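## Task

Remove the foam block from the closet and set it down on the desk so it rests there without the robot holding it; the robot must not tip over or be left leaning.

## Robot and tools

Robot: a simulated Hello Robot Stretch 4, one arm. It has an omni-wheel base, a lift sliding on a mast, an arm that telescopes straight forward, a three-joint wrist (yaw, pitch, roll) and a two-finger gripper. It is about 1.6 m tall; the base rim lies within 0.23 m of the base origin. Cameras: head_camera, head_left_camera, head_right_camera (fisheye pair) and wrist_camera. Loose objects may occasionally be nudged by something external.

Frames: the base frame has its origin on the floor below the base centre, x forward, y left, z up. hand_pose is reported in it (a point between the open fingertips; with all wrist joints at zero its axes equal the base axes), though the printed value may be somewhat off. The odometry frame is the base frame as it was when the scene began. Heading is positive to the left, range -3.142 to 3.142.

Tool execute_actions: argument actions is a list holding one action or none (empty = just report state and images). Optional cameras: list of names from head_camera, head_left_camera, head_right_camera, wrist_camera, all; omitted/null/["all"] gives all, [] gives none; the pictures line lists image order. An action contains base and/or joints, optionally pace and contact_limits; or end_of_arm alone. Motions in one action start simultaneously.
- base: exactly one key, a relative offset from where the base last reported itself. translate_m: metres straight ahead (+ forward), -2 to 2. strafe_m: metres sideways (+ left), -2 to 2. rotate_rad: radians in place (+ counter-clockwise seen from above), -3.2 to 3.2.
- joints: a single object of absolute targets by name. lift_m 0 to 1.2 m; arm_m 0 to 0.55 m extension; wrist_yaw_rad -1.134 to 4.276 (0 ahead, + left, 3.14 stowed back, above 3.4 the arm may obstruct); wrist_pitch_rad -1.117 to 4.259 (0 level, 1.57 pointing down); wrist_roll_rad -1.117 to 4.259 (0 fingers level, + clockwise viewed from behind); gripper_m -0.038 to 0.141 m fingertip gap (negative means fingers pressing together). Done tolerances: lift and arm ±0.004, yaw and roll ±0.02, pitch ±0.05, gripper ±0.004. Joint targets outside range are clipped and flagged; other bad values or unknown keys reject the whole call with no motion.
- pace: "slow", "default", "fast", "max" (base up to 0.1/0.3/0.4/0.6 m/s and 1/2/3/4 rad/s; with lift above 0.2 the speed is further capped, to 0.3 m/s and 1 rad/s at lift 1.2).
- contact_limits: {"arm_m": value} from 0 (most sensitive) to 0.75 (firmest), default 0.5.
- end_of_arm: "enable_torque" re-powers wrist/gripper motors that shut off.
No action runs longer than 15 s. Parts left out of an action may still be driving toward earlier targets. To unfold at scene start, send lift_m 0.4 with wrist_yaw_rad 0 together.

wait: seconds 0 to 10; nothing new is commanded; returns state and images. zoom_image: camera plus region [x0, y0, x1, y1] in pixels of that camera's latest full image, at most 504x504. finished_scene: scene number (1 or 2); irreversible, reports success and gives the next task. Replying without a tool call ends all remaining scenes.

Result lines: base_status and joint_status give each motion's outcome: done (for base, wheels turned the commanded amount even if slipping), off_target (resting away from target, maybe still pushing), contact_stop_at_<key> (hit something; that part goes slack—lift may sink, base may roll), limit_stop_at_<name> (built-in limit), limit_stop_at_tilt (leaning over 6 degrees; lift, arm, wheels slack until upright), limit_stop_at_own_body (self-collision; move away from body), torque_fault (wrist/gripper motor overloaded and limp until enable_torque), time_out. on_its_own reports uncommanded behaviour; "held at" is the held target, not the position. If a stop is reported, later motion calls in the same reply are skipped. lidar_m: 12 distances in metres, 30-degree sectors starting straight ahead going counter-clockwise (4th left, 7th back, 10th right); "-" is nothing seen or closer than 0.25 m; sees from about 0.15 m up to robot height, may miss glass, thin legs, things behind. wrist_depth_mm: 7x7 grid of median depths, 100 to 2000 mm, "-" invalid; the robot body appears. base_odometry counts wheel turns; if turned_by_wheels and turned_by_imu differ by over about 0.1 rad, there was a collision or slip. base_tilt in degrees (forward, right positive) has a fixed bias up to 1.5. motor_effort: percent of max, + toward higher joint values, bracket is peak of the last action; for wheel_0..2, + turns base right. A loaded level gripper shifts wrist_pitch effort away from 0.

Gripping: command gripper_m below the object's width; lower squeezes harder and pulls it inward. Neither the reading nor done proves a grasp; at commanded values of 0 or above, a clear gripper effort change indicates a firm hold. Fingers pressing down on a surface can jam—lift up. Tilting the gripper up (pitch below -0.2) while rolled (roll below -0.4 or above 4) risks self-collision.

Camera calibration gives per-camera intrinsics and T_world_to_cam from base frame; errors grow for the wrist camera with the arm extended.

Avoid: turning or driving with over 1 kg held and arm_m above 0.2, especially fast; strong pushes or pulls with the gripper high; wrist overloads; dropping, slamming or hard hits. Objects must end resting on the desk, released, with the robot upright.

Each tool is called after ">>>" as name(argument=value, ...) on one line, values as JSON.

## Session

>>> execute_actions(actions=[])

Scene clock: 0.00 s.
base_odometry: x=+0.000 y=+0.000 heading=+0.000 (m, m, rad; odometry frame)
turned_by_wheels: +0.000 (rad since the last result)
turned_by_imu: +0.000 (rad since the last result)
base_tilt: forward=-0.9 right=+0.1 (deg)
lidar_m: 1.01 1.06 1.18 1.12 1.18 1.61 2.09 2.24 2.72 2.58 2.66 1.10
base_status: not commanded
joint_positions: lift_m=+0.276 arm_m=-0.002 wrist_yaw_rad=+3.193 wrist_pitch_rad=+0.005 wrist_roll_rad=-0.002 gripper_m=+0.057
joint_status: not commanded
motor_effort: lift_m=+18 arm_m=-1 wrist_yaw_rad=+0 wrist_pitch_rad=-8 wrist_roll_rad=+2 gripper_m=-6 wheel_0=+0 wheel_1=+0 wheel_2=+0 (%)
hand_pose: x=-0.1240 y=+0.0724 z=+0.4531 quat_wxyz=(-0.026, -0.003, -0.001, +1.000) (m; base frame)
wrist_depth_mm: - 138 138 - - - 1661 / - - 136 - - - 1661 / - - 135 - - - 1661 / - 113 135 - - - 1708 / 183 137 - - - - 1756 / 208 - 219 - 210 1808 1537 / 207 1308 1098 1182 1160 1078 1160
pictures: head_camera, head_left_camera, head_right_camera, wrist_camera
camera_calibration (this result's frames):
wrist_camera: T_world_to_cam=[[-0.0678168, 0.996504, -0.0487854, -0.050476], [-0.0539092, -0.0524865, -0.997165, 0.517357], [-0.99624, -0.0649946, 0.0572802, 0.0746235], [0, 0, 0, 1]] pos_world=[0.0988101, 0.0823039, 0.509153]
Images, in order (width x height): head_camera 420x560, head_left_camera 420x672, head_right_camera 420x672, wrist_camera 616x392.

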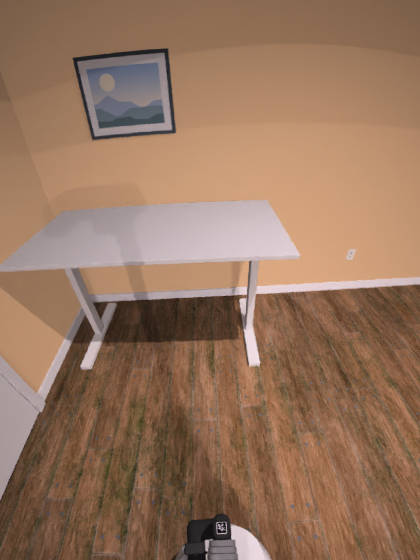

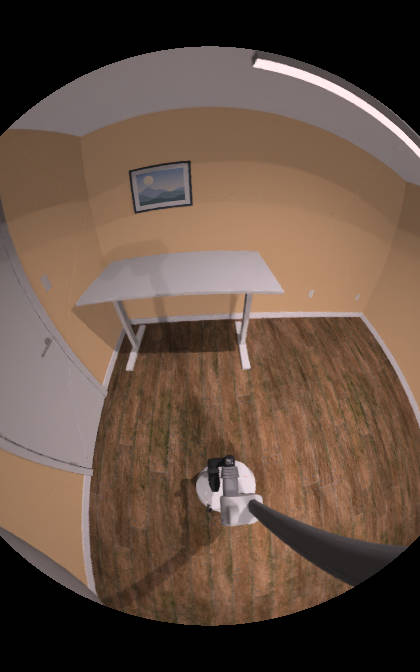

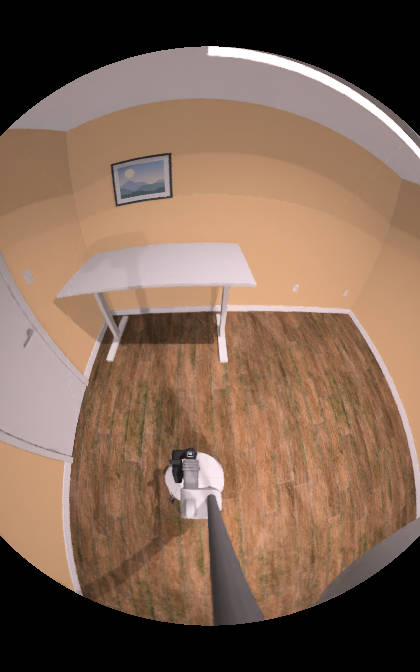

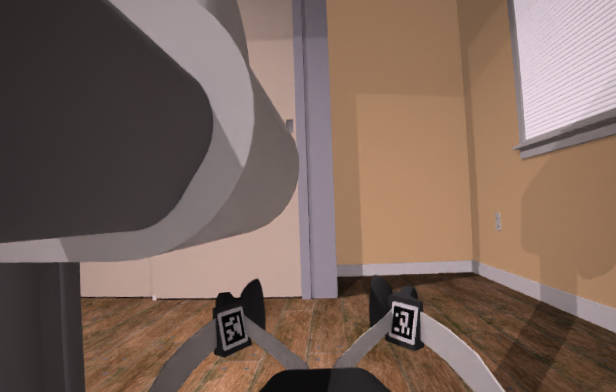

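>>> execute_actions(actions=[{"base":{"rotate_rad":3.19},"joints":{"lift_m":0.9,"wrist_yaw_rad":0,"gripper_m":0},"pace":"fast"}])

Scene clock: 4.07 s.
base_odometry: x=+0.000 y=+0.000 heading=-3.093 (m, m, rad; odometry frame)
turned_by_wheels: +3.190 (rad since the last result)
turned_by_imu: +3.203 (rad since the last result)
base_tilt: forward=-0.8 right=+0.1 (deg)
lidar_m: 2.11 2.24 2.65 2.56 2.57 1.05 1.03 1.13 1.16 1.12 1.18 1.68
base_status: done
joint_positions: lift_m=+0.900 arm_m=-0.002 wrist_yaw_rad=+0.000 wrist_pitch_rad=+0.005 wrist_roll_rad=-0.002 gripper_m=+0.000
joint_status: all done
motor_effort: lift_m=+19(23) arm_m=-1(1) wrist_yaw_rad=+0(6) wrist_pitch_rad=-6(7) wrist_roll_rad=+1(1) gripper_m=-6(6) wheel_0=+0(11) wheel_1=+2(6) wheel_2=+1(12) (%)
hand_pose: x=+0.4572 y=-0.0873 z=+1.0765 quat_wxyz=(+1.000, -0.001, +0.003, +0.000) (m; base frame)
wrist_depth_mm: - 1863 1921 1921 - - 1618 / - 1921 1921 1921 - - 1661 / - 1983 1983 1863 - - 1618 / - 1863 1921 1808 - - 1661 / - 1921 1921 1863 - - 1708 / - 1921 1921 204 - - 1756 / - 1808 178 183 176 - 1661
pictures: head_camera, head_left_camera, head_right_camera, wrist_camera
camera_calibration (this result's frames):
wrist_camera: T_world_to_cam=[[0.0166058, -0.998671, -0.0487853, -0.0342946], [0.0565314, 0.0496518, -0.997165, 1.12045], [0.998263, 0.0138008, 0.0572808, -0.297421], [0, 0, 0, 1]] pos_world=[0.234134, -0.0857768, 1.13264]
Images, in order (width x height): head_camera 420x560, head_left_camera 420x672, head_right_camera 420x672, wrist_camera 616x392.

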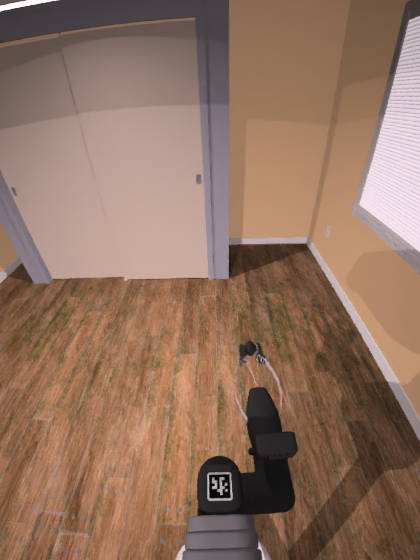

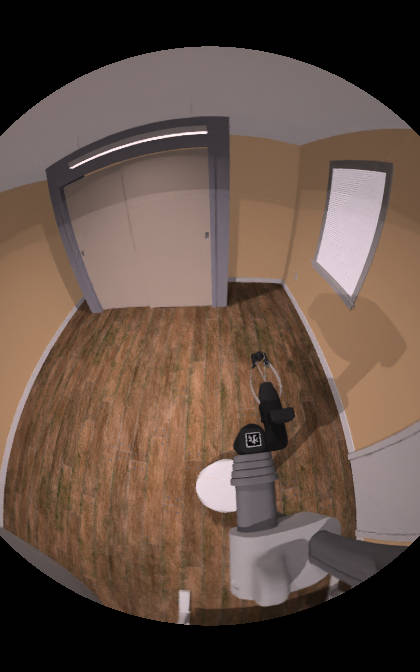

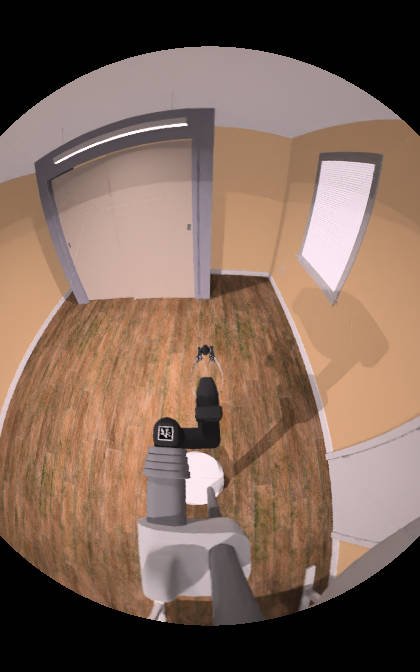

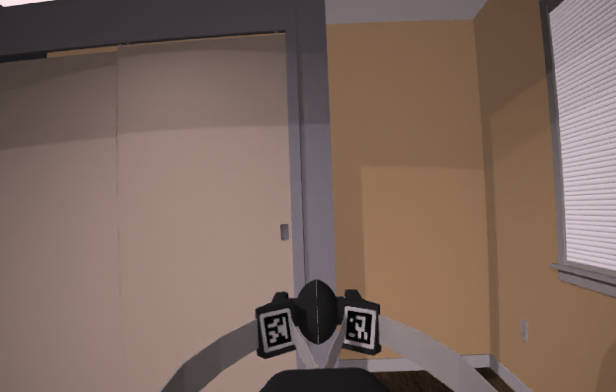

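>>> execute_actions(actions=[{"base":{"translate_m":1.5},"pace":"fast"}], cameras=["wrist_camera","head_camera"])

Scene clock: 10.70 s.
base_odometry: x=-1.498 y=-0.073 heading=-3.093 (m, m, rad; odometry frame)
turned_by_wheels: +0.000 (rad since the last result)
turned_by_imu: -0.002 (rad since the last result)
base_tilt: forward=-0.7 right=+0.1 (deg)
lidar_m: 0.62 0.67 0.93 2.52 2.66 3.47 3.39 1.71 1.22 1.14 1.17 1.43
base_status: done
joint_positions: lift_m=+0.900 arm_m=-0.002 wrist_yaw_rad=+0.000 wrist_pitch_rad=+0.005 wrist_roll_rad=-0.002 gripper_m=+0.000
joint_status: not commanded
motor_effort: lift_m=+19(19) arm_m=-1(1) wrist_yaw_rad=+0(0) wrist_pitch_rad=-9(7) wrist_roll_rad=+0(1) gripper_m=-8(10) wheel_0=+0(5) wheel_1=+0(7) wheel_2=+2(11) (%)
hand_pose: x=+0.4571 y=-0.0874 z=+1.0766 quat_wxyz=(+1.000, -0.001, +0.003, +0.000) (m; base frame)
wrist_depth_mm: 449 449 410 421 1138 1138 1098 / 449 439 407 415 1138 1138 1118 / 445 445 407 415 1118 1118 1098 / 442 436 404 415 1138 1138 1098 / 439 436 404 413 1138 1138 1078 / 439 436 402 202 1118 1118 1118 / 433 433 179 183 176 1098 1118
pictures: head_camera, wrist_camera
camera_calibration (this result's frames):
wrist_camera: T_world_to_cam=[[0.0164125, -0.998674, -0.0487854, -0.0342608], [0.0565409, 0.0496409, -0.997165, 1.12047], [0.998265, 0.0136076, 0.0572807, -0.297423], [0, 0, 0, 1]] pos_world=[0.234117, -0.0857895, 1.13266]
Images, in order (width x height): head_camera 420x560, wrist_camera 616x392.

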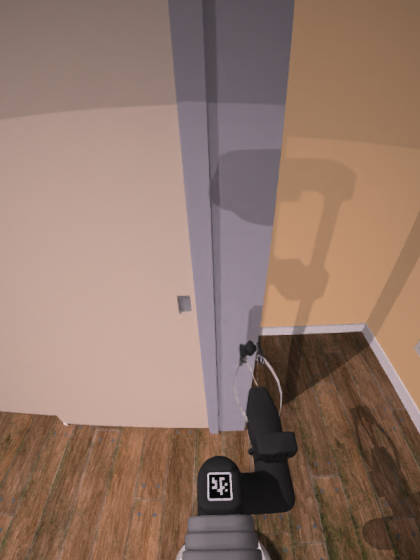

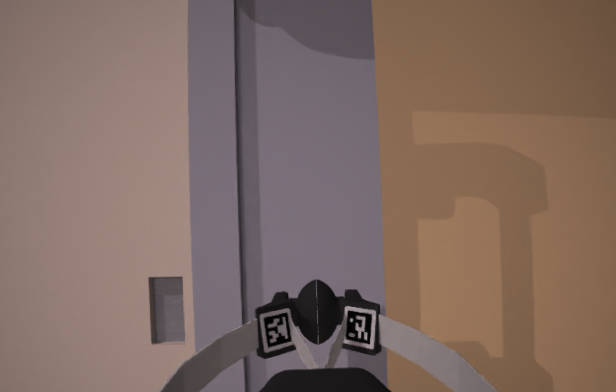

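>>> execute_actions(actions=[{"base":{"strafe_m":0.176},"joints":{"lift_m":0.85,"arm_m":0.12}}], cameras=["wrist_camera"])

>>> execute_actions(actions=[{"joints":{"arm_m":0.3},"contact_limits":{"arm_m":0.1},"pace":"slow"}], cameras=["wrist_camera"])

Scene clock: 13.87 s.
base_odometry: x=-1.490 y=-0.249 heading=-3.093 (m, m, rad; odometry frame)
turned_by_wheels: +0.000 (rad since the last result)
turned_by_imu: +0.001 (rad since the last result)
base_tilt: forward=-0.7 right=+0.1 (deg)
lidar_m: 0.62 0.66 0.97 2.36 2.45 3.41 3.38 1.94 1.40 1.34 1.39 0.65
base_status: done
joint_positions: lift_m=+0.850 arm_m=+0.119 wrist_yaw_rad=+0.000 wrist_pitch_rad=+0.005 wrist_roll_rad=-0.002 gripper_m=+0.000
joint_status: all done
motor_effort: lift_m=+15(13) arm_m=+7(5) wrist_yaw_rad=-1(1) wrist_pitch_rad=-7(8) wrist_roll_rad=+2(1) gripper_m=-8(5) wheel_0=+2(7) wheel_1=-2(9) wheel_2=+0(1) (%)
hand_pose: x=+0.5783 y=-0.0874 z=+1.0269 quat_wxyz=(+1.000, -0.001, +0.003, +0.000) (m; base frame)
wrist_depth_mm: 327 324 320 317 283 294 291 / 327 324 320 317 282 293 290 / 325 320 315 315 281 291 289 / 324 320 315 312 279 290 287 / 320 319 315 312 277 289 287 / 320 315 312 204 277 287 286 / 319 315 179 183 176 286 285
pictures: wrist_camera
camera_calibration (this result's frames):
wrist_camera: T_world_to_cam=[[0.0164941, -0.998673, -0.0487853, -0.0386973], [0.05654, 0.0496454, -0.997165, 1.06406], [0.998264, 0.013689, 0.0572838, -0.41549], [0, 0, 0, 1]] pos_world=[0.355245, -0.0857841, 1.08296]
Images, in order (width x height): wrist_camera 616x392.

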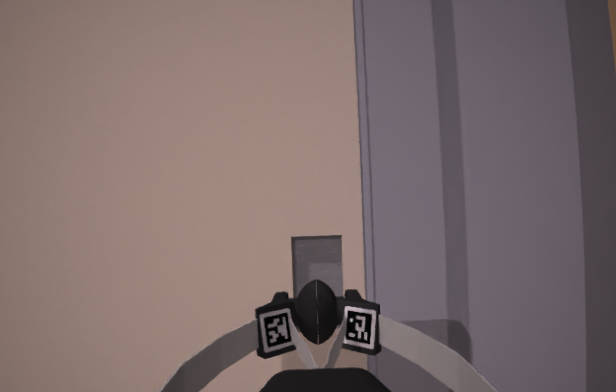

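Scene clock: 15.87 s.
base_odometry: x=-1.490 y=-0.249 heading=-3.093 (m, m, rad; odometry frame)
turned_by_wheels: +0.000 (rad since the last result)
turned_by_imu: +0.005 (rad since the last result)
base_tilt: forward=-0.8 right=+0.1 (deg)
lidar_m: 0.60 0.67 0.97 2.35 2.49 3.45 3.41 1.95 1.40 1.33 1.40 0.63
base_status: not commanded
joint_positions: lift_m=+0.850 arm_m=+0.207 wrist_yaw_rad=-0.008 wrist_pitch_rad=+0.004 wrist_roll_rad=-0.002 gripper_m=+0.000
joint_status: arm_m contact_stop (moved +0.088 of +0.181)
on_its_own: arm_m is slack since a contact_stop (your +0.300 is given up); wrist_yaw_rad is at rest, and its effort (+24) is outside its rest range (-13 to +13)
motor_effort: lift_m=+15(15) arm_m=+0(20) wrist_yaw_rad=+24(42) wrist_pitch_rad=-5(8) wrist_roll_rad=+2(1) gripper_m=-7(11) wheel_0=+0(3) wheel_1=+0(3) wheel_2=-5(9) (%)
contact_limits: arm_m 0.1
hand_pose: x=+0.6652 y=-0.0898 z=+1.0271 quat_wxyz=(+1.000, -0.001, +0.002, -0.004) (m; base frame)
wrist_depth_mm: 238 236 235 232 199 198 209 / 237 235 234 232 198 197 209 / 236 236 231 230 196 195 208 / 236 234 232 229 196 195 206 / 235 231 230 234 202 193 206 / 232 231 229 204 193 193 204 / 233 230 178 181 187 191 204
pictures: wrist_camera
camera_calibration (this result's frames):
wrist_camera: T_world_to_cam=[[0.00806985, -0.998777, -0.0487714, -0.0369784], [0.057819, 0.0491575, -0.997116, 1.05856], [0.998294, 0.00522666, 0.058145, -0.503906], [0, 0, 0, 1]] pos_world=[0.44214, -0.0863358, 1.08301]
Images, in order (width x height): wrist_camera 616x392.

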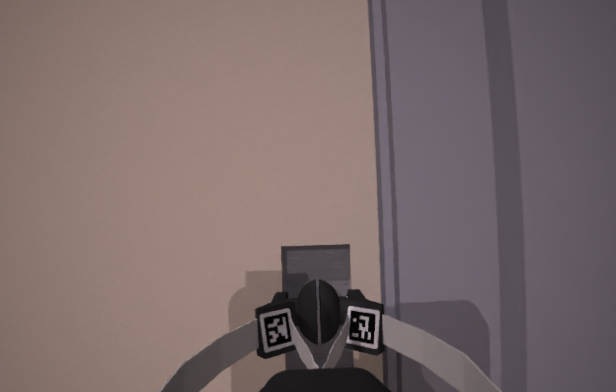

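>>> execute_actions(actions=[{"base":{"strafe_m":0.12},"joints":{"arm_m":0.207},"pace":"slow"}], cameras=["wrist_camera","head_camera"])

Scene clock: 20.47 s.
base_odometry: x=-1.484 y=-0.369 heading=-3.094 (m, m, rad; odometry frame)
turned_by_wheels: +0.000 (rad since the last result)
turned_by_imu: +0.000 (rad since the last result)
base_tilt: forward=-0.9 right=+0.1 (deg)
lidar_m: 0.63 0.68 0.95 2.23 2.32 3.26 3.39 2.07 1.54 1.46 1.55 0.65
base_status: done
joint_positions: lift_m=+0.850 arm_m=+0.207 wrist_yaw_rad=-0.005 wrist_pitch_rad=+0.005 wrist_roll_rad=-0.002 gripper_m=+0.000
joint_status: all done
motor_effort: lift_m=+16(16) arm_m=+3(1) wrist_yaw_rad=+13(40) wrist_pitch_rad=-7(7) wrist_roll_rad=+1(1) gripper_m=-5(8) wheel_0=-5(18) wheel_1=+0(5) wheel_2=-2(6) (%)
hand_pose: x=+0.6655 y=-0.0888 z=+1.0269 quat_wxyz=(+1.000, -0.001, +0.003, -0.002) (m; base frame)
wrist_depth_mm: 240 237 235 233 535 535 240 / 239 236 234 232 569 554 244 / 238 236 234 232 229 559 249 / 236 235 233 229 230 574 252 / 236 234 232 229 237 530 253 / 235 232 229 203 226 591 253 / 233 232 175 179 181 309 252
pictures: head_camera, wrist_camera
camera_calibration (this result's frames):
wrist_camera: T_world_to_cam=[[0.0116503, -0.998742, -0.0487816, -0.0383194], [0.0570353, 0.0493693, -0.997151, 1.05889], [0.998304, 0.00883484, 0.0575387, -0.503287], [0, 0, 0, 1]] pos_world=[0.442486, -0.0861015, 1.08297]
Images, in order (width x height): head_camera 420x560, wrist_camera 616x392.

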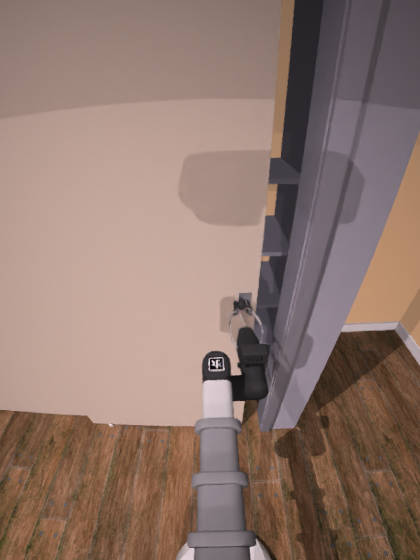

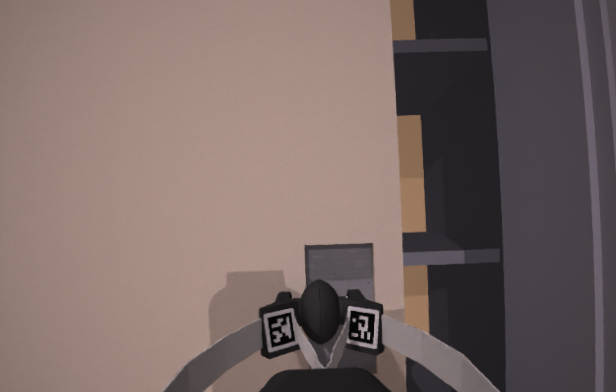

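>>> execute_actions(actions=[{"joints":{"arm_m":0.16}}], cameras=[])

>>> execute_actions(actions=[{"base":{"strafe_m":-0.085}}], cameras=[])

>>> execute_actions(actions=[{"joints":{"arm_m":0.24},"contact_limits":{"arm_m":0.2},"pace":"slow"}], cameras=["wrist_camera"])

>>> execute_actions(actions=[{"base":{"strafe_m":0.35},"pace":"slow"}], cameras=["wrist_camera","head_camera"])

Scene clock: 23.37 s.
base_odometry: x=-1.484 y=-0.369 heading=-3.093 (m, m, rad; odometry frame)
turned_by_wheels: +0.000 (rad since the last result)
turned_by_imu: +0.001 (rad since the last result)
base_tilt: forward=-0.8 right=+0.1 (deg)
lidar_m: 0.64 0.68 0.96 2.22 2.34 3.26 3.39 2.08 1.53 1.43 1.54 0.67
base_status: not commanded
joint_positions: lift_m=+0.850 arm_m=+0.161 wrist_yaw_rad=+0.000 wrist_pitch_rad=+0.005 wrist_roll_rad=-0.002 gripper_m=+0.000
joint_status: all done
motor_effort: lift_m=+16(16) arm_m=-7(7) wrist_yaw_rad=+0(13) wrist_pitch_rad=-6(5) wrist_roll_rad=+1(1) gripper_m=-3(10) wheel_0=-2(4) wheel_1=+0(0) wheel_2=-2(2) (%)
hand_pose: x=+0.6205 y=-0.0874 z=+1.0269 quat_wxyz=(+1.000, -0.001, +0.003, +0.000) (m; base frame)
wrist_depth_mm: 286 282 281 278 809 343 251 / 285 279 278 276 585 349 251 / 283 281 277 274 842 357 251 / 282 279 278 273 866 362 251 / 282 278 274 272 574 574 257 / 281 277 273 203 272 597 257 / 281 276 179 183 176 327 258
pictures: none
No camera images: the call's "cameras" was empty. Leave "cameras" out to get every camera's image.

Scene clock: 24.73 s.
base_odometry: x=-1.488 y=-0.284 heading=-3.093 (m, m, rad; odometry frame)
turned_by_wheels: +0.000 (rad since the last result)
turned_by_imu: +0.000 (rad since the last result)
base_tilt: forward=-0.9 right=+0.0 (deg)
lidar_m: 0.63 0.67 0.97 2.32 2.42 3.38 3.41 1.99 1.44 1.35 1.44 0.63
base_status: done
joint_positions: lift_m=+0.850 arm_m=+0.161 wrist_yaw_rad=+0.000 wrist_pitch_rad=+0.005 wrist_roll_rad=-0.002 gripper_m=+0.000
joint_status: not commanded
motor_effort: lift_m=+16(15) arm_m=-7(6) wrist_yaw_rad=+1(0) wrist_pitch_rad=-6(5) wrist_roll_rad=+2(2) gripper_m=-6(7) wheel_0=+0(9) wheel_1=+0(9) wheel_2=+0(3) (%)
hand_pose: x=+0.6205 y=-0.0874 z=+1.0269 quat_wxyz=(+1.000, -0.001, +0.003, +0.000) (m; base frame)
wrist_depth_mm: 286 282 279 976 336 240 251 / 286 283 278 654 343 239 250 / 285 282 278 991 355 238 249 / 283 281 276 976 878 237 248 / 281 278 276 750 580 236 247 / 279 277 283 203 279 236 245 / 279 276 178 183 175 233 245
pictures: none
No camera images: the call's "cameras" was empty. Leave "cameras" out to get every camera's image.

Scene clock: 26.80 s.
base_odometry: x=-1.488 y=-0.284 heading=-3.093 (m, m, rad; odometry frame)
turned_by_wheels: +0.000 (rad since the last result)
turned_by_imu: +0.001 (rad since the last result)
base_tilt: forward=-0.8 right=-0.1 (deg)
lidar_m: 0.63 0.65 0.94 2.31 2.44 3.39 3.39 1.97 1.44 1.36 1.44 0.65
base_status: not commanded
joint_positions: lift_m=+0.850 arm_m=+0.239 wrist_yaw_rad=+0.000 wrist_pitch_rad=+0.005 wrist_roll_rad=-0.002 gripper_m=+0.000
joint_status: all done
motor_effort: lift_m=+16(16) arm_m=+7(8) wrist_yaw_rad=+1(1) wrist_pitch_rad=-5(5) wrist_roll_rad=+1(2) gripper_m=-8(7) wheel_0=+0(0) wheel_1=+0(1) wheel_2=+0(0) (%)
contact_limits: arm_m 0.2
hand_pose: x=+0.6982 y=-0.0874 z=+1.0269 quat_wxyz=(+1.000, -0.001, +0.003, +0.000) (m; base frame)
wrist_depth_mm: 204 203 201 904 530 167 - / 204 202 200 668 615 171 161 / 204 202 199 904 866 174 161 / 202 200 198 917 891 175 160 / 201 199 198 798 549 174 159 / 200 199 207 203 668 173 158 / 199 198 178 183 177 163 -
pictures: wrist_camera
camera_calibration (this result's frames):
wrist_camera: T_world_to_cam=[[0.0163006, -0.998676, -0.0487812, -0.0406018], [0.0568035, 0.0496338, -0.997151, 1.05715], [0.998252, 0.0134832, 0.0575374, -0.535522], [0, 0, 0, 1]] pos_world=[0.475199, -0.0857976, 1.08297]
Images, in order (width x height): wrist_camera 616x392.

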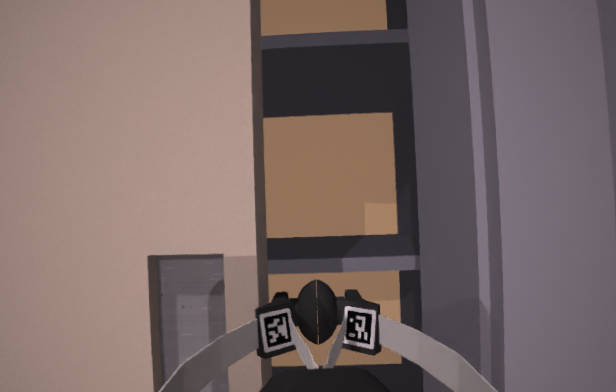

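Scene clock: 31.43 s.
base_odometry: x=-1.471 y=-0.633 heading=-3.093 (m, m, rad; odometry frame)
turned_by_wheels: +0.000 (rad since the last result)
turned_by_imu: +0.000 (rad since the last result)
base_tilt: forward=-0.8 right=+0.0 (deg)
lidar_m: 0.63 0.68 0.97 1.96 2.05 2.87 3.40 2.45 1.82 1.73 0.92 0.79
base_status: done
joint_positions: lift_m=+0.850 arm_m=+0.239 wrist_yaw_rad=-0.001 wrist_pitch_rad=+0.005 wrist_roll_rad=-0.002 gripper_m=+0.000
joint_status: not commanded
motor_effort: lift_m=+16(16) arm_m=+6(6) wrist_yaw_rad=+1(36) wrist_pitch_rad=-5(6) wrist_roll_rad=+1(1) gripper_m=-7(4) wheel_0=-3(15) wheel_1=+2(5) wheel_2=-2(2) (%)
hand_pose: x=+0.6983 y=-0.0876 z=+1.0269 quat_wxyz=(+1.000, -0.001, +0.003, +0.000) (m; base frame)
wrist_depth_mm: 212 210 206 917 917 723 699 / 211 208 207 661 676 683 699 / 209 207 206 917 904 904 788 / 208 206 204 904 917 891 798 / 208 206 204 741 707 634 715 / 207 206 214 202 866 904 798 / 206 204 177 182 177 854 759
pictures: head_camera, wrist_camera
camera_calibration (this result's frames):
wrist_camera: T_world_to_cam=[[0.0158432, -0.998684, -0.0487815, -0.0404153], [0.0568262, 0.0496081, -0.997151, 1.05713], [0.998258, 0.013026, 0.0575374, -0.535604], [0, 0, 0, 1]] pos_world=[0.475239, -0.0858276, 1.08297]
Images, in order (width x height): head_camera 420x560, wrist_camera 616x392.

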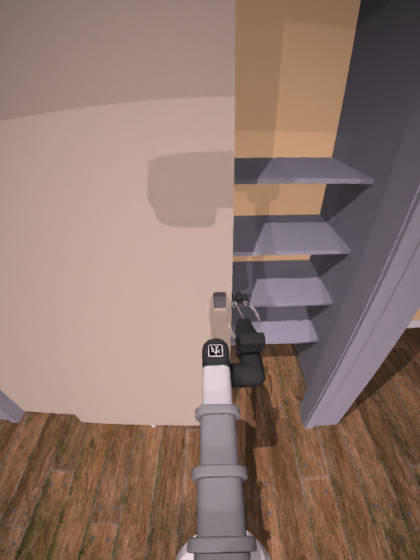

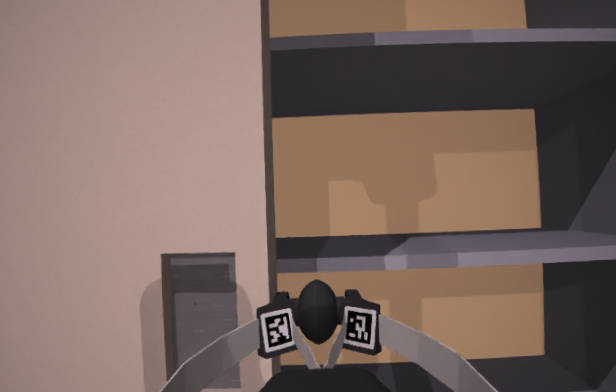

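>>> execute_actions(actions=[{"base":{"strafe_m":0.27},"pace":"slow"}])

Scene clock: 36.03 s.
base_odometry: x=-1.458 y=-0.903 heading=-3.094 (m, m, rad; odometry frame)
turned_by_wheels: +0.000 (rad since the last result)
turned_by_imu: +0.000 (rad since the last result)
base_tilt: forward=-0.8 right=+0.1 (deg)
lidar_m: 0.65 0.69 0.97 1.70 1.76 2.48 3.38 2.81 2.11 1.99 0.98 1.00
base_status: done
joint_positions: lift_m=+0.850 arm_m=+0.239 wrist_yaw_rad=-0.002 wrist_pitch_rad=+0.005 wrist_roll_rad=-0.002 gripper_m=+0.000
joint_status: not commanded
motor_effort: lift_m=+15(16) arm_m=+6(6) wrist_yaw_rad=+7(32) wrist_pitch_rad=-7(6) wrist_roll_rad=+1(0) gripper_m=-11(7) wheel_0=-4(10) wheel_1=+2(5) wheel_2=-1(2) (%)
hand_pose: x=+0.6981 y=-0.0881 z=+1.0269 quat_wxyz=(+1.000, -0.001, +0.003, -0.001) (m; base frame)
wrist_depth_mm: 216 214 212 931 931 715 904 / 215 212 211 668 683 683 691 / 213 212 210 917 904 904 891 / 213 211 209 904 904 891 904 / 212 210 208 750 715 640 809 / 211 210 217 202 878 904 866 / 209 208 176 185 180 842 842
pictures: head_camera, head_left_camera, head_right_camera, wrist_camera
camera_calibration (this result's frames):
wrist_camera: T_world_to_cam=[[0.0140474, -0.998711, -0.0487814, -0.0396795], [0.0569153, 0.0495057, -0.997151, 1.05709], [0.99828, 0.0112309, 0.0575373, -0.535618], [0, 0, 0, 1]] pos_world=[0.475089, -0.0859451, 1.08297]
Images, in order (width x height): head_camera 420x560, head_left_camera 420x672, head_right_camera 420x672, wrist_camera 616x392.

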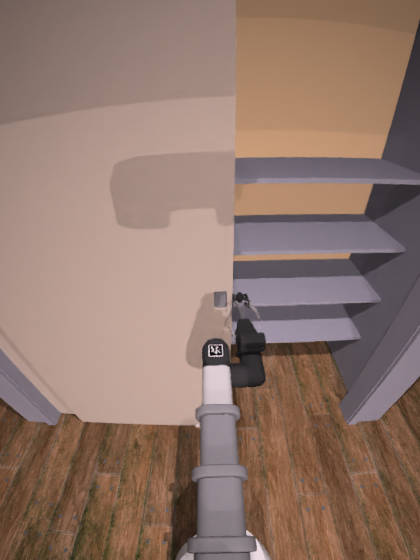

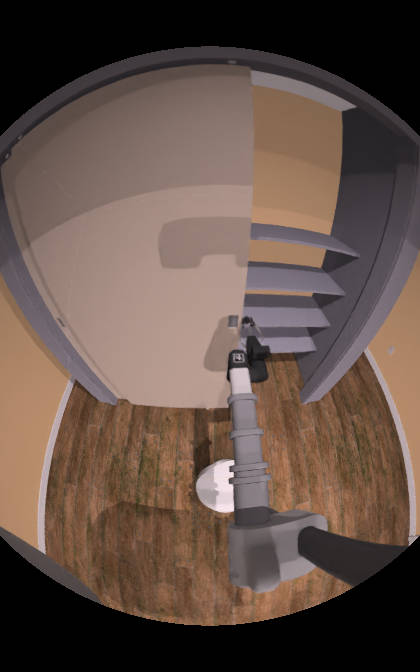

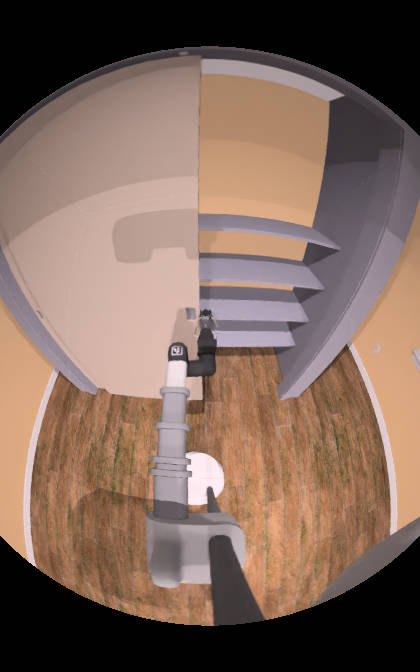

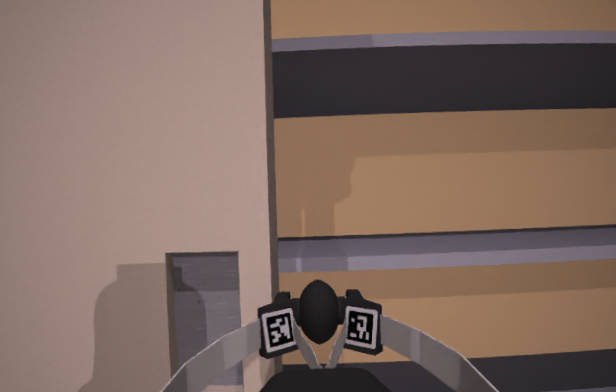

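>>> execute_actions(actions=[{"base":{"strafe_m":0.05},"pace":"slow"}], cameras=[])

>>> execute_actions(actions=[{"base":{"strafe_m":-0.02},"joints":{"arm_m":0.05}}], cameras=[])

>>> execute_actions(actions=[{"base":{"strafe_m":0.7},"pace":"fast"}])

Scene clock: 39.23 s.
base_odometry: x=-1.456 y=-0.953 heading=-3.094 (m, m, rad; odometry frame)
turned_by_wheels: +0.000 (rad since the last result)
turned_by_imu: +0.001 (rad since the last result)
base_tilt: forward=-0.8 right=+0.2 (deg)
lidar_m: 0.65 0.67 0.97 1.63 1.73 2.41 3.39 2.81 2.14 2.04 1.00 1.01
base_status: done
joint_positions: lift_m=+0.850 arm_m=+0.239 wrist_yaw_rad=+0.000 wrist_pitch_rad=+0.005 wrist_roll_rad=-0.002 gripper_m=+0.000
joint_status: not commanded
motor_effort: lift_m=+15(16) arm_m=+6(6) wrist_yaw_rad=+1(29) wrist_pitch_rad=-7(6) wrist_roll_rad=+1(2) gripper_m=-8(7) wheel_0=-1(13) wheel_1=+2(5) wheel_2=-1(1) (%)
hand_pose: x=+0.6983 y=-0.0875 z=+1.0269 quat_wxyz=(+1.000, -0.001, +0.003, +0.000) (m; base frame)
wrist_depth_mm: 218 216 213 931 917 723 904 / 217 215 213 668 676 699 691 / 216 213 213 931 917 904 904 / 216 213 211 904 891 891 904 / 215 212 212 788 715 640 809 / 213 212 220 203 904 878 878 / 213 212 178 183 176 842 842
pictures: none
No camera images: the call's "cameras" was empty. Leave "cameras" out to get every camera's image.

Scene clock: 40.90 s.
base_odometry: x=-1.457 y=-0.933 heading=-3.094 (m, m, rad; odometry frame)
turned_by_wheels: +0.000 (rad since the last result)
turned_by_imu: +0.000 (rad since the last result)
base_tilt: forward=-0.8 right=+0.2 (deg)
lidar_m: 0.64 0.69 0.97 1.67 1.75 2.42 3.41 2.82 2.14 2.01 1.03 0.99
base_status: done
joint_positions: lift_m=+0.850 arm_m=+0.051 wrist_yaw_rad=+0.000 wrist_pitch_rad=+0.005 wrist_roll_rad=-0.002 gripper_m=+0.000
joint_status: all done
motor_effort: lift_m=+16(15) arm_m=-7(7) wrist_yaw_rad=+1(1) wrist_pitch_rad=-6(6) wrist_roll_rad=+1(2) gripper_m=-7(9) wheel_0=-2(5) wheel_1=+1(6) wheel_2=-1(1) (%)
hand_pose: x=+0.5105 y=-0.0874 z=+1.0269 quat_wxyz=(+1.000, -0.001, +0.003, +0.000) (m; base frame)
wrist_depth_mm: 410 410 402 1118 1098 1118 1060 / 410 404 399 820 831 842 854 / 407 407 402 1118 1078 1078 1060 / 407 399 397 1078 1078 1060 1060 / 404 399 397 1078 1078 1060 1060 / 402 397 392 203 1078 1078 1042 / 402 397 178 182 176 842 831
pictures: none
No camera images: the call's "cameras" was empty. Leave "cameras" out to get every camera's image.

Scene clock: 43.97 s.
base_odometry: x=-1.423 y=-1.632 heading=-3.094 (m, m, rad; odometry frame)
turned_by_wheels: +0.000 (rad since the last result)
turned_by_imu: +0.002 (rad since the last result)
base_tilt: forward=-0.8 right=+0.1 (deg)
lidar_m: 0.65 0.70 0.98 0.97 1.01 1.43 3.37 2.83 2.86 2.72 0.98 0.70
base_status: done
joint_positions: lift_m=+0.850 arm_m=+0.051 wrist_yaw_rad=+0.000 wrist_pitch_rad=+0.005 wrist_roll_rad=-0.002 gripper_m=+0.000
joint_status: not commanded
motor_effort: lift_m=+16(16) arm_m=-7(6) wrist_yaw_rad=+1(0) wrist_pitch_rad=-7(6) wrist_roll_rad=+1(1) gripper_m=-8(11) wheel_0=+3(11) wheel_1=-3(11) wheel_2=+0(0) (%)
hand_pose: x=+0.5105 y=-0.0874 z=+1.0268 quat_wxyz=(+1.000, -0.001, +0.003, +0.000) (m; base frame)
wrist_depth_mm: 473 421 415 415 407 404 402 / 469 421 418 410 407 402 399 / 469 421 415 410 404 402 399 / 469 418 413 410 404 399 394 / 466 415 410 404 402 394 394 / 462 415 410 204 399 397 392 / 459 413 178 183 176 394 389
pictures: head_camera, head_left_camera, head_right_camera, wrist_camera
camera_calibration (this result's frames):
wrist_camera: T_world_to_cam=[[0.0163239, -0.998676, -0.0487833, -0.037548], [0.0566775, 0.0496356, -0.997158, 1.06778], [0.998259, 0.0135126, 0.0574127, -0.348009], [0, 0, 0, 1]] pos_world=[0.287497, -0.0857957, 1.08289]
Images, in order (width x height): head_camera 420x560, head_left_camera 420x672, head_right_camera 420x672, wrist_camera 616x392.

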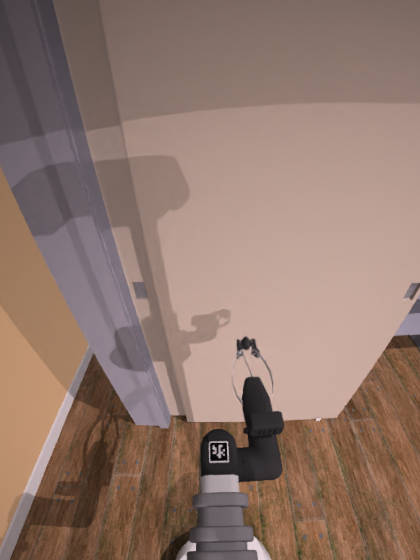

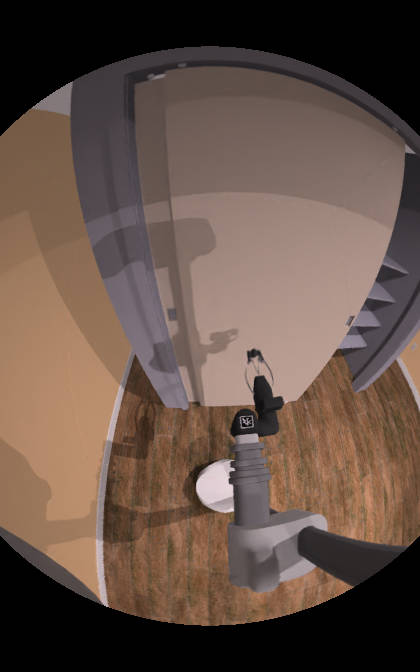

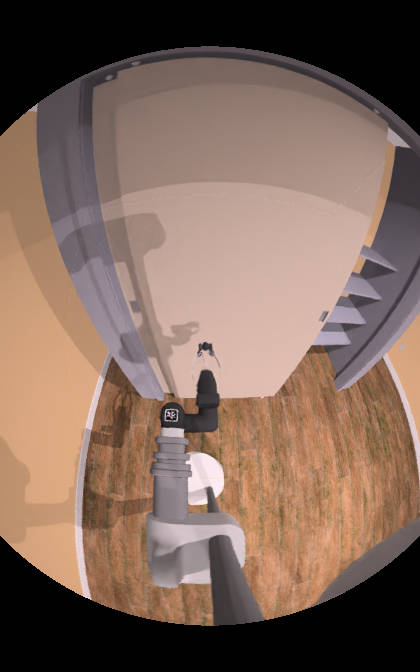

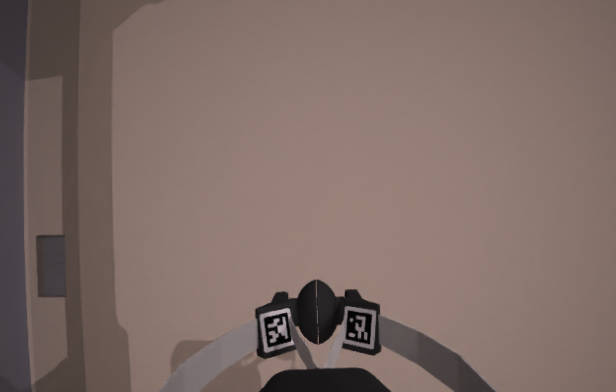

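>>> execute_actions(actions=[{"base":{"strafe_m":0.35}}])

Scene clock: 51.57 s.
base_odometry: x=-1.407 y=-1.982 heading=-3.094 (m, m, rad; odometry frame)
turned_by_wheels: +0.000 (rad since the last result)
turned_by_imu: +0.002 (rad since the last result)
base_tilt: forward=-0.8 right=+0.0 (deg)
lidar_m: 0.63 0.86 0.65 0.61 0.65 0.92 2.79 2.98 3.19 3.08 0.97 0.69
base_status: done
joint_positions: lift_m=+0.850 arm_m=+0.051 wrist_yaw_rad=+0.000 wrist_pitch_rad=+0.005 wrist_roll_rad=-0.002 gripper_m=+0.000
joint_status: not commanded
motor_effort: lift_m=+17(17) arm_m=-6(6) wrist_yaw_rad=+0(1) wrist_pitch_rad=-7(7) wrist_roll_rad=+1(1) gripper_m=-9(5) wheel_0=-1(7) wheel_1=+0(10) wheel_2=+0(0) (%)
hand_pose: x=+0.5105 y=-0.0874 z=+1.0268 quat_wxyz=(+1.000, -0.001, +0.003, +0.000) (m; base frame)
wrist_depth_mm: 1008 413 404 462 415 413 404 / 1008 410 404 462 413 410 404 / 1008 410 404 459 410 404 404 / 976 407 402 455 407 402 399 / 960 407 399 459 404 402 399 / 991 402 399 204 407 402 399 / 960 402 179 183 176 399 394
pictures: head_camera, head_left_camera, head_right_camera, wrist_camera
camera_calibration (this result's frames):
wrist_camera: T_world_to_cam=[[0.0163228, -0.998676, -0.0487833, -0.0375486], [0.0566776, 0.0496355, -0.997158, 1.06776], [0.998259, 0.0135115, 0.0574127, -0.348007], [0, 0, 0, 1]] pos_world=[0.287496, -0.0857958, 1.08288]
Images, in order (width x height): head_camera 420x560, head_left_camera 420x672, head_right_camera 420x672, wrist_camera 616x392.

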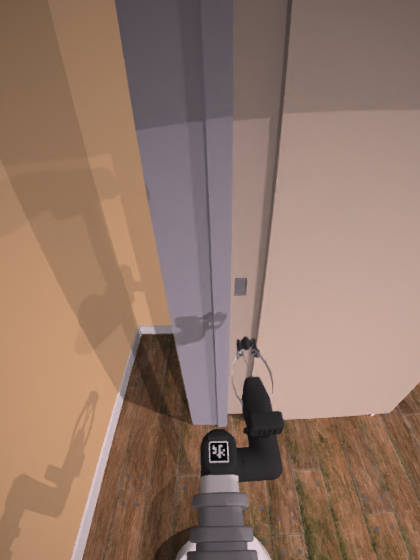

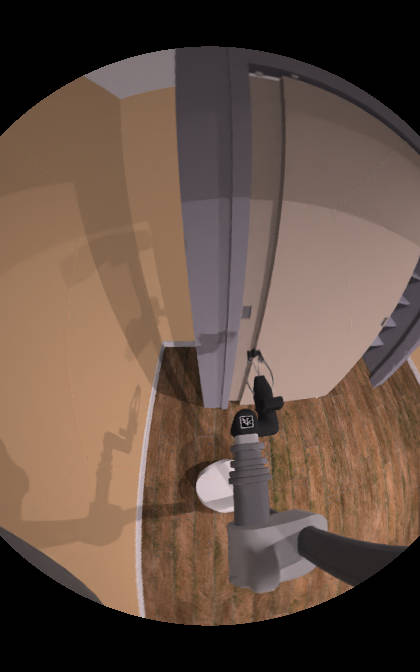

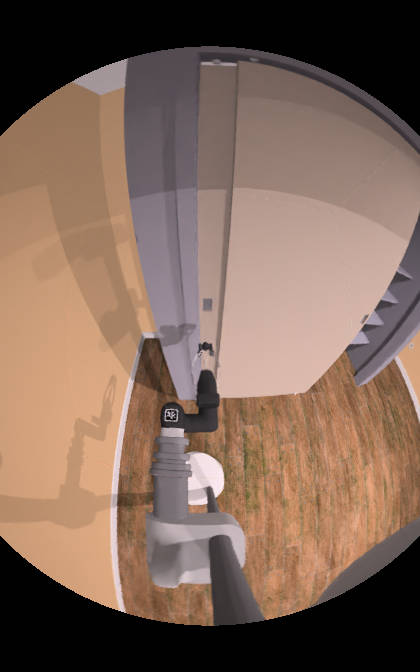

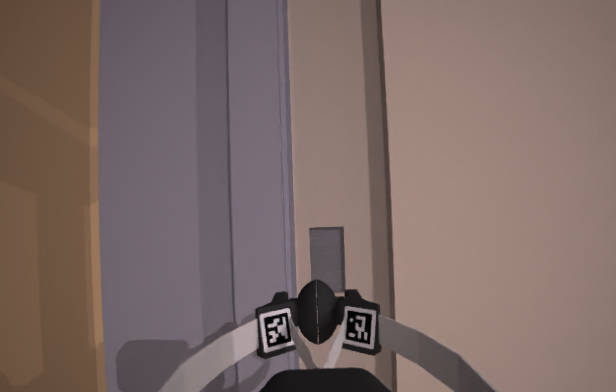

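>>> execute_actions(actions=[{"base":{"strafe_m":-0.013},"joints":{"arm_m":0.31},"contact_limits":{"arm_m":0.1},"pace":"slow"}], cameras=["wrist_camera"])

>>> execute_actions(actions=[{"base":{"strafe_m":-0.12},"pace":"slow"}], cameras=["wrist_camera","head_camera"])

Scene clock: 56.63 s.
base_odometry: x=-1.407 y=-1.969 heading=-3.094 (m, m, rad; odometry frame)
turned_by_wheels: +0.000 (rad since the last result)
turned_by_imu: +0.001 (rad since the last result)
base_tilt: forward=-0.9 right=+0.1 (deg)
lidar_m: 0.62 0.92 0.66 0.63 0.66 0.95 2.88 3.02 3.21 3.07 0.97 0.69
base_status: done
joint_positions: lift_m=+0.850 arm_m=+0.286 wrist_yaw_rad=-0.006 wrist_pitch_rad=+0.005 wrist_roll_rad=-0.002 gripper_m=+0.000
joint_status: arm_m contact_stop (moved +0.235 of +0.259)
on_its_own: arm_m is slack since a contact_stop (your +0.310 is given up); wrist_yaw_rad is at rest, and its effort (+18) is outside its rest range (-13 to +13)
motor_effort: lift_m=+16(16) arm_m=+0(16) wrist_yaw_rad=+18(33) wrist_pitch_rad=-5(7) wrist_roll_rad=+1(2) gripper_m=-11(7) wheel_0=+2(7) wheel_1=+2(5) wheel_2=-7(5) (%)
contact_limits: arm_m 0.1
hand_pose: x=+0.7450 y=-0.0891 z=+1.0270 quat_wxyz=(+1.000, -0.001, +0.002, -0.003) (m; base frame)
wrist_depth_mm: 172 156 183 232 230 180 178 / 172 156 181 231 229 179 178 / 171 155 179 230 229 178 177 / 170 154 176 229 227 178 176 / 169 153 171 229 226 177 175 / 168 153 167 204 224 176 175 / 168 152 162 182 174 175 -
pictures: wrist_camera
camera_calibration (this result's frames):
wrist_camera: T_world_to_cam=[[0.0104014, -0.998756, -0.0487747, -0.0386871], [0.0574889, 0.049294, -0.997128, 1.05404], [0.998292, 0.00756756, 0.0579301, -0.583152], [0, 0, 0, 1]] pos_world=[0.521963, -0.0861839, 1.08291]
Images, in order (width x height): wrist_camera 616x392.

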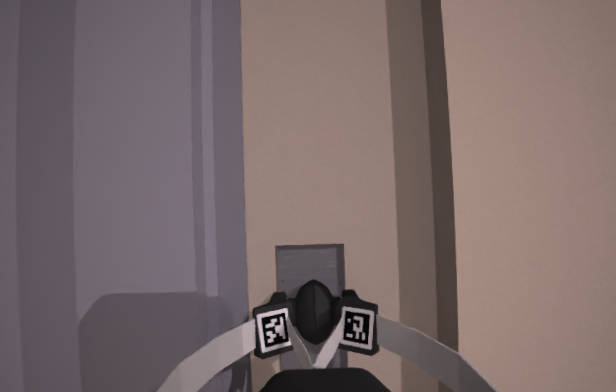

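not run: a stop came earlier in this reply.

>>> execute_actions(actions=[{"base":{"strafe_m":-0.12},"joints":{"arm_m":0.288},"pace":"slow"}], cameras=["wrist_camera","head_camera"])

Scene clock: 59.63 s.
base_odometry: x=-1.413 y=-1.849 heading=-3.093 (m, m, rad; odometry frame)
turned_by_wheels: +0.001 (rad since the last result)
turned_by_imu: +0.030 (rad since the last result)
base_tilt: forward=-0.8 right=+0.2 (deg)
lidar_m: 0.64 0.70 0.77 0.73 0.80 1.15 3.34 2.93 3.07 2.96 0.95 0.70
base_status: done
joint_positions: lift_m=+0.850 arm_m=+0.286 wrist_yaw_rad=-0.003 wrist_pitch_rad=+0.005 wrist_roll_rad=-0.002 gripper_m=+0.000
joint_status: all done
motor_effort: lift_m=+17(17) arm_m=+11(10) wrist_yaw_rad=+10(24) wrist_pitch_rad=-5(8) wrist_roll_rad=+2(1) gripper_m=-9(3) wheel_0=+9(19) wheel_1=+3(4) wheel_2=-3(8) (%)
hand_pose: x=+0.7453 y=-0.0884 z=+1.0268 quat_wxyz=(+1.000, -0.001, +0.003, -0.002) (m; base frame)
wrist_depth_mm: 189 266 236 233 181 179 - / 188 266 235 230 181 178 175 / 183 264 591 229 180 177 175 / 183 262 580 229 179 177 174 / 181 258 500 229 178 175 173 / 182 253 559 201 177 174 173 / 180 247 179 183 176 173 -
pictures: head_camera, wrist_camera
camera_calibration (this result's frames):
wrist_camera: T_world_to_cam=[[0.013075, -0.998724, -0.0487806, -0.0399033], [0.0569857, 0.0494498, -0.99715, 1.05429], [0.998289, 0.0102579, 0.0575595, -0.582793], [0, 0, 0, 1]] pos_world=[0.522238, -0.0860086, 1.08289]
Images, in order (width x height): head_camera 420x560, wrist_camera 616x392.

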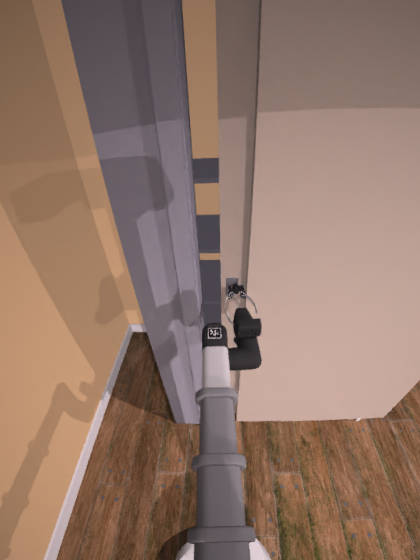

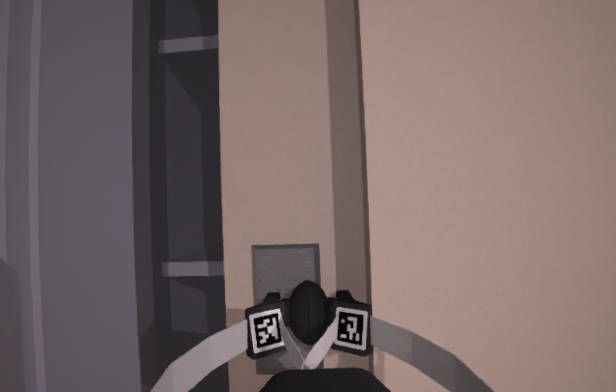

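>>> execute_actions(actions=[{"base":{"strafe_m":-0.08},"joints":{"arm_m":0.286},"pace":"slow"}], cameras=["wrist_camera","head_camera"])

Scene clock: 62.83 s.
base_odometry: x=-1.416 y=-1.769 heading=-3.093 (m, m, rad; odometry frame)
turned_by_wheels: +0.000 (rad since the last result)
turned_by_imu: +0.036 (rad since the last result)
base_tilt: forward=-0.9 right=+0.2 (deg)
lidar_m: 0.66 0.71 0.82 0.80 0.89 1.31 3.31 2.86 2.98 2.87 0.88 0.69
base_status: done
joint_positions: lift_m=+0.850 arm_m=+0.286 wrist_yaw_rad=-0.005 wrist_pitch_rad=+0.005 wrist_roll_rad=-0.002 gripper_m=+0.000
joint_status: all done
on_its_own: wrist_yaw_rad is at rest, and its effort (+15) is outside its rest range (-13 to +13)
motor_effort: lift_m=+16(17) arm_m=+1(9) wrist_yaw_rad=+15(38) wrist_pitch_rad=-5(7) wrist_roll_rad=+1(2) gripper_m=-7(5) wheel_0=+8(23) wheel_1=+1(7) wheel_2=-4(3) (%)
hand_pose: x=+0.7448 y=-0.0888 z=+1.0268 quat_wxyz=(+1.000, -0.001, +0.003, -0.002) (m; base frame)
wrist_depth_mm: 248 512 512 232 180 175 - / 248 512 549 232 179 174 172 / 241 508 661 231 179 174 171 / 240 504 654 229 178 174 170 / 238 496 504 230 177 172 170 / 239 488 634 202 176 172 168 / 236 477 177 183 173 170 -
pictures: head_camera, wrist_camera
camera_calibration (this result's frames):
wrist_camera: T_world_to_cam=[[0.011505, -0.998743, -0.0487819, -0.0391801], [0.0569861, 0.0493607, -0.997154, 1.05432], [0.998309, 0.0086924, 0.0574823, -0.58235], [0, 0, 0, 1]] pos_world=[0.521734, -0.0861107, 1.08288]
Images, in order (width x height): head_camera 420x560, wrist_camera 616x392.

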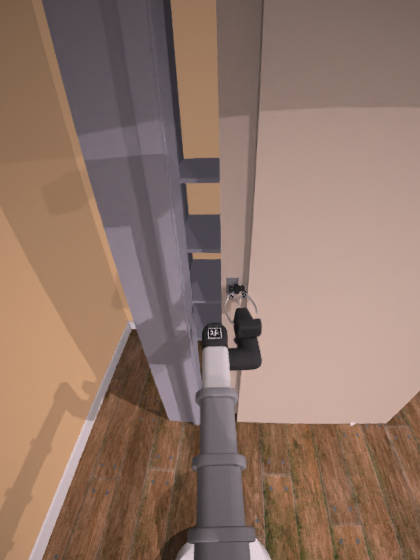

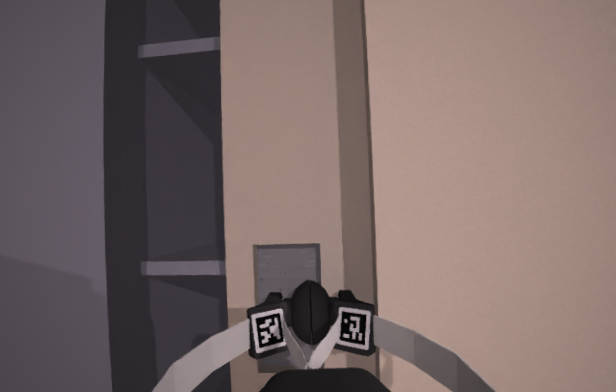

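>>> execute_actions(actions=[{"base":{"rotate_rad":-0.066},"joints":{"arm_m":0.2,"lift_m":0.93}}], cameras=[])

>>> execute_actions(actions=[{"base":{"strafe_m":0.15}}], cameras=["wrist_camera","head_camera"])

Scene clock: 66.60 s.
base_odometry: x=-1.416 y=-1.769 heading=+3.125 (m, m, rad; odometry frame)
turned_by_wheels: -0.066 (rad since the last result)
turned_by_imu: -0.064 (rad since the last result)
base_tilt: forward=-0.9 right=+0.1 (deg)
lidar_m: 0.67 0.65 0.85 0.80 0.87 1.20 3.38 2.85 3.02 2.89 0.97 0.70
base_status: done
joint_positions: lift_m=+0.930 arm_m=+0.201 wrist_yaw_rad=+0.000 wrist_pitch_rad=+0.006 wrist_roll_rad=-0.002 gripper_m=+0.000
joint_status: all done
motor_effort: lift_m=+20(19) arm_m=-7(9) wrist_yaw_rad=+1(70) wrist_pitch_rad=-8(15) wrist_roll_rad=+2(1) gripper_m=-5(11) wheel_0=+0(19) wheel_1=+0(10) wheel_2=+3(14) (%)
hand_pose: x=+0.6605 y=-0.0874 z=+1.1064 quat_wxyz=(+1.000, -0.001, +0.003, +0.000) (m; base frame)
wrist_depth_mm: 317 640 320 315 314 265 263 / 317 634 319 317 314 264 262 / 310 591 319 314 310 265 262 / 309 621 315 312 309 263 259 / 304 621 314 310 309 262 259 / 307 585 312 204 306 259 258 / 301 597 178 183 176 258 256
pictures: none
No camera images: the call's "cameras" was empty. Leave "cameras" out to get every camera's image.

Scene clock: 68.33 s.
base_odometry: x=-1.419 y=-1.919 heading=+3.125 (m, m, rad; odometry frame)
turned_by_wheels: +0.000 (rad since the last result)
turned_by_imu: +0.001 (rad since the last result)
base_tilt: forward=-0.9 right=+0.2 (deg)
lidar_m: 0.65 0.68 0.70 0.65 0.71 1.01 3.04 2.95 3.18 3.02 0.97 0.76
base_status: done
joint_positions: lift_m=+0.930 arm_m=+0.201 wrist_yaw_rad=+0.000 wrist_pitch_rad=+0.006 wrist_roll_rad=-0.002 gripper_m=+0.000
joint_status: not commanded
motor_effort: lift_m=+20(20) arm_m=-6(6) wrist_yaw_rad=+0(1) wrist_pitch_rad=-8(7) wrist_roll_rad=+1(1) gripper_m=-11(6) wheel_0=+0(10) wheel_1=-1(8) wheel_2=+0(1) (%)
hand_pose: x=+0.6605 y=-0.0874 z=+1.1064 quat_wxyz=(+1.000, -0.001, +0.003, +0.000) (m; base frame)
wrist_depth_mm: 267 250 298 991 319 315 312 / 266 248 297 1008 317 314 310 / 265 248 291 778 315 314 309 / 265 247 287 976 315 312 309 / 262 245 282 976 312 307 306 / 260 245 255 203 310 307 304 / 259 242 178 183 175 306 304
pictures: head_camera, wrist_camera
camera_calibration (this result's frames):
wrist_camera: T_world_to_cam=[[0.0163295, -0.998675, -0.0487915, -0.0360997], [0.056177, 0.0496373, -0.997186, 1.139], [0.998287, 0.0135425, 0.0569131, -0.501759], [0, 0, 0, 1]] pos_world=[0.437503, -0.0857937, 1.16259]
Images, in order (width x height): head_camera 420x560, wrist_camera 616x392.

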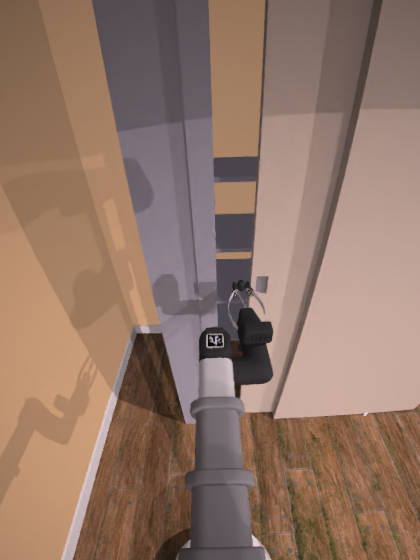

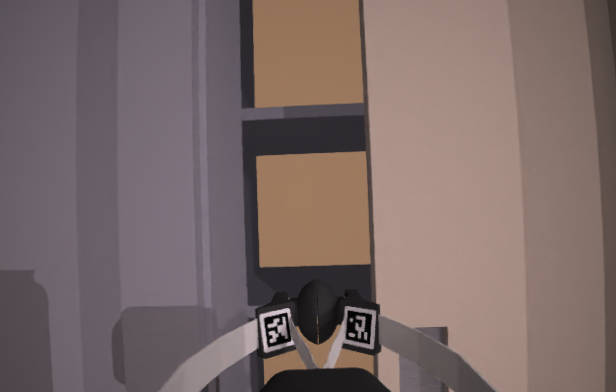

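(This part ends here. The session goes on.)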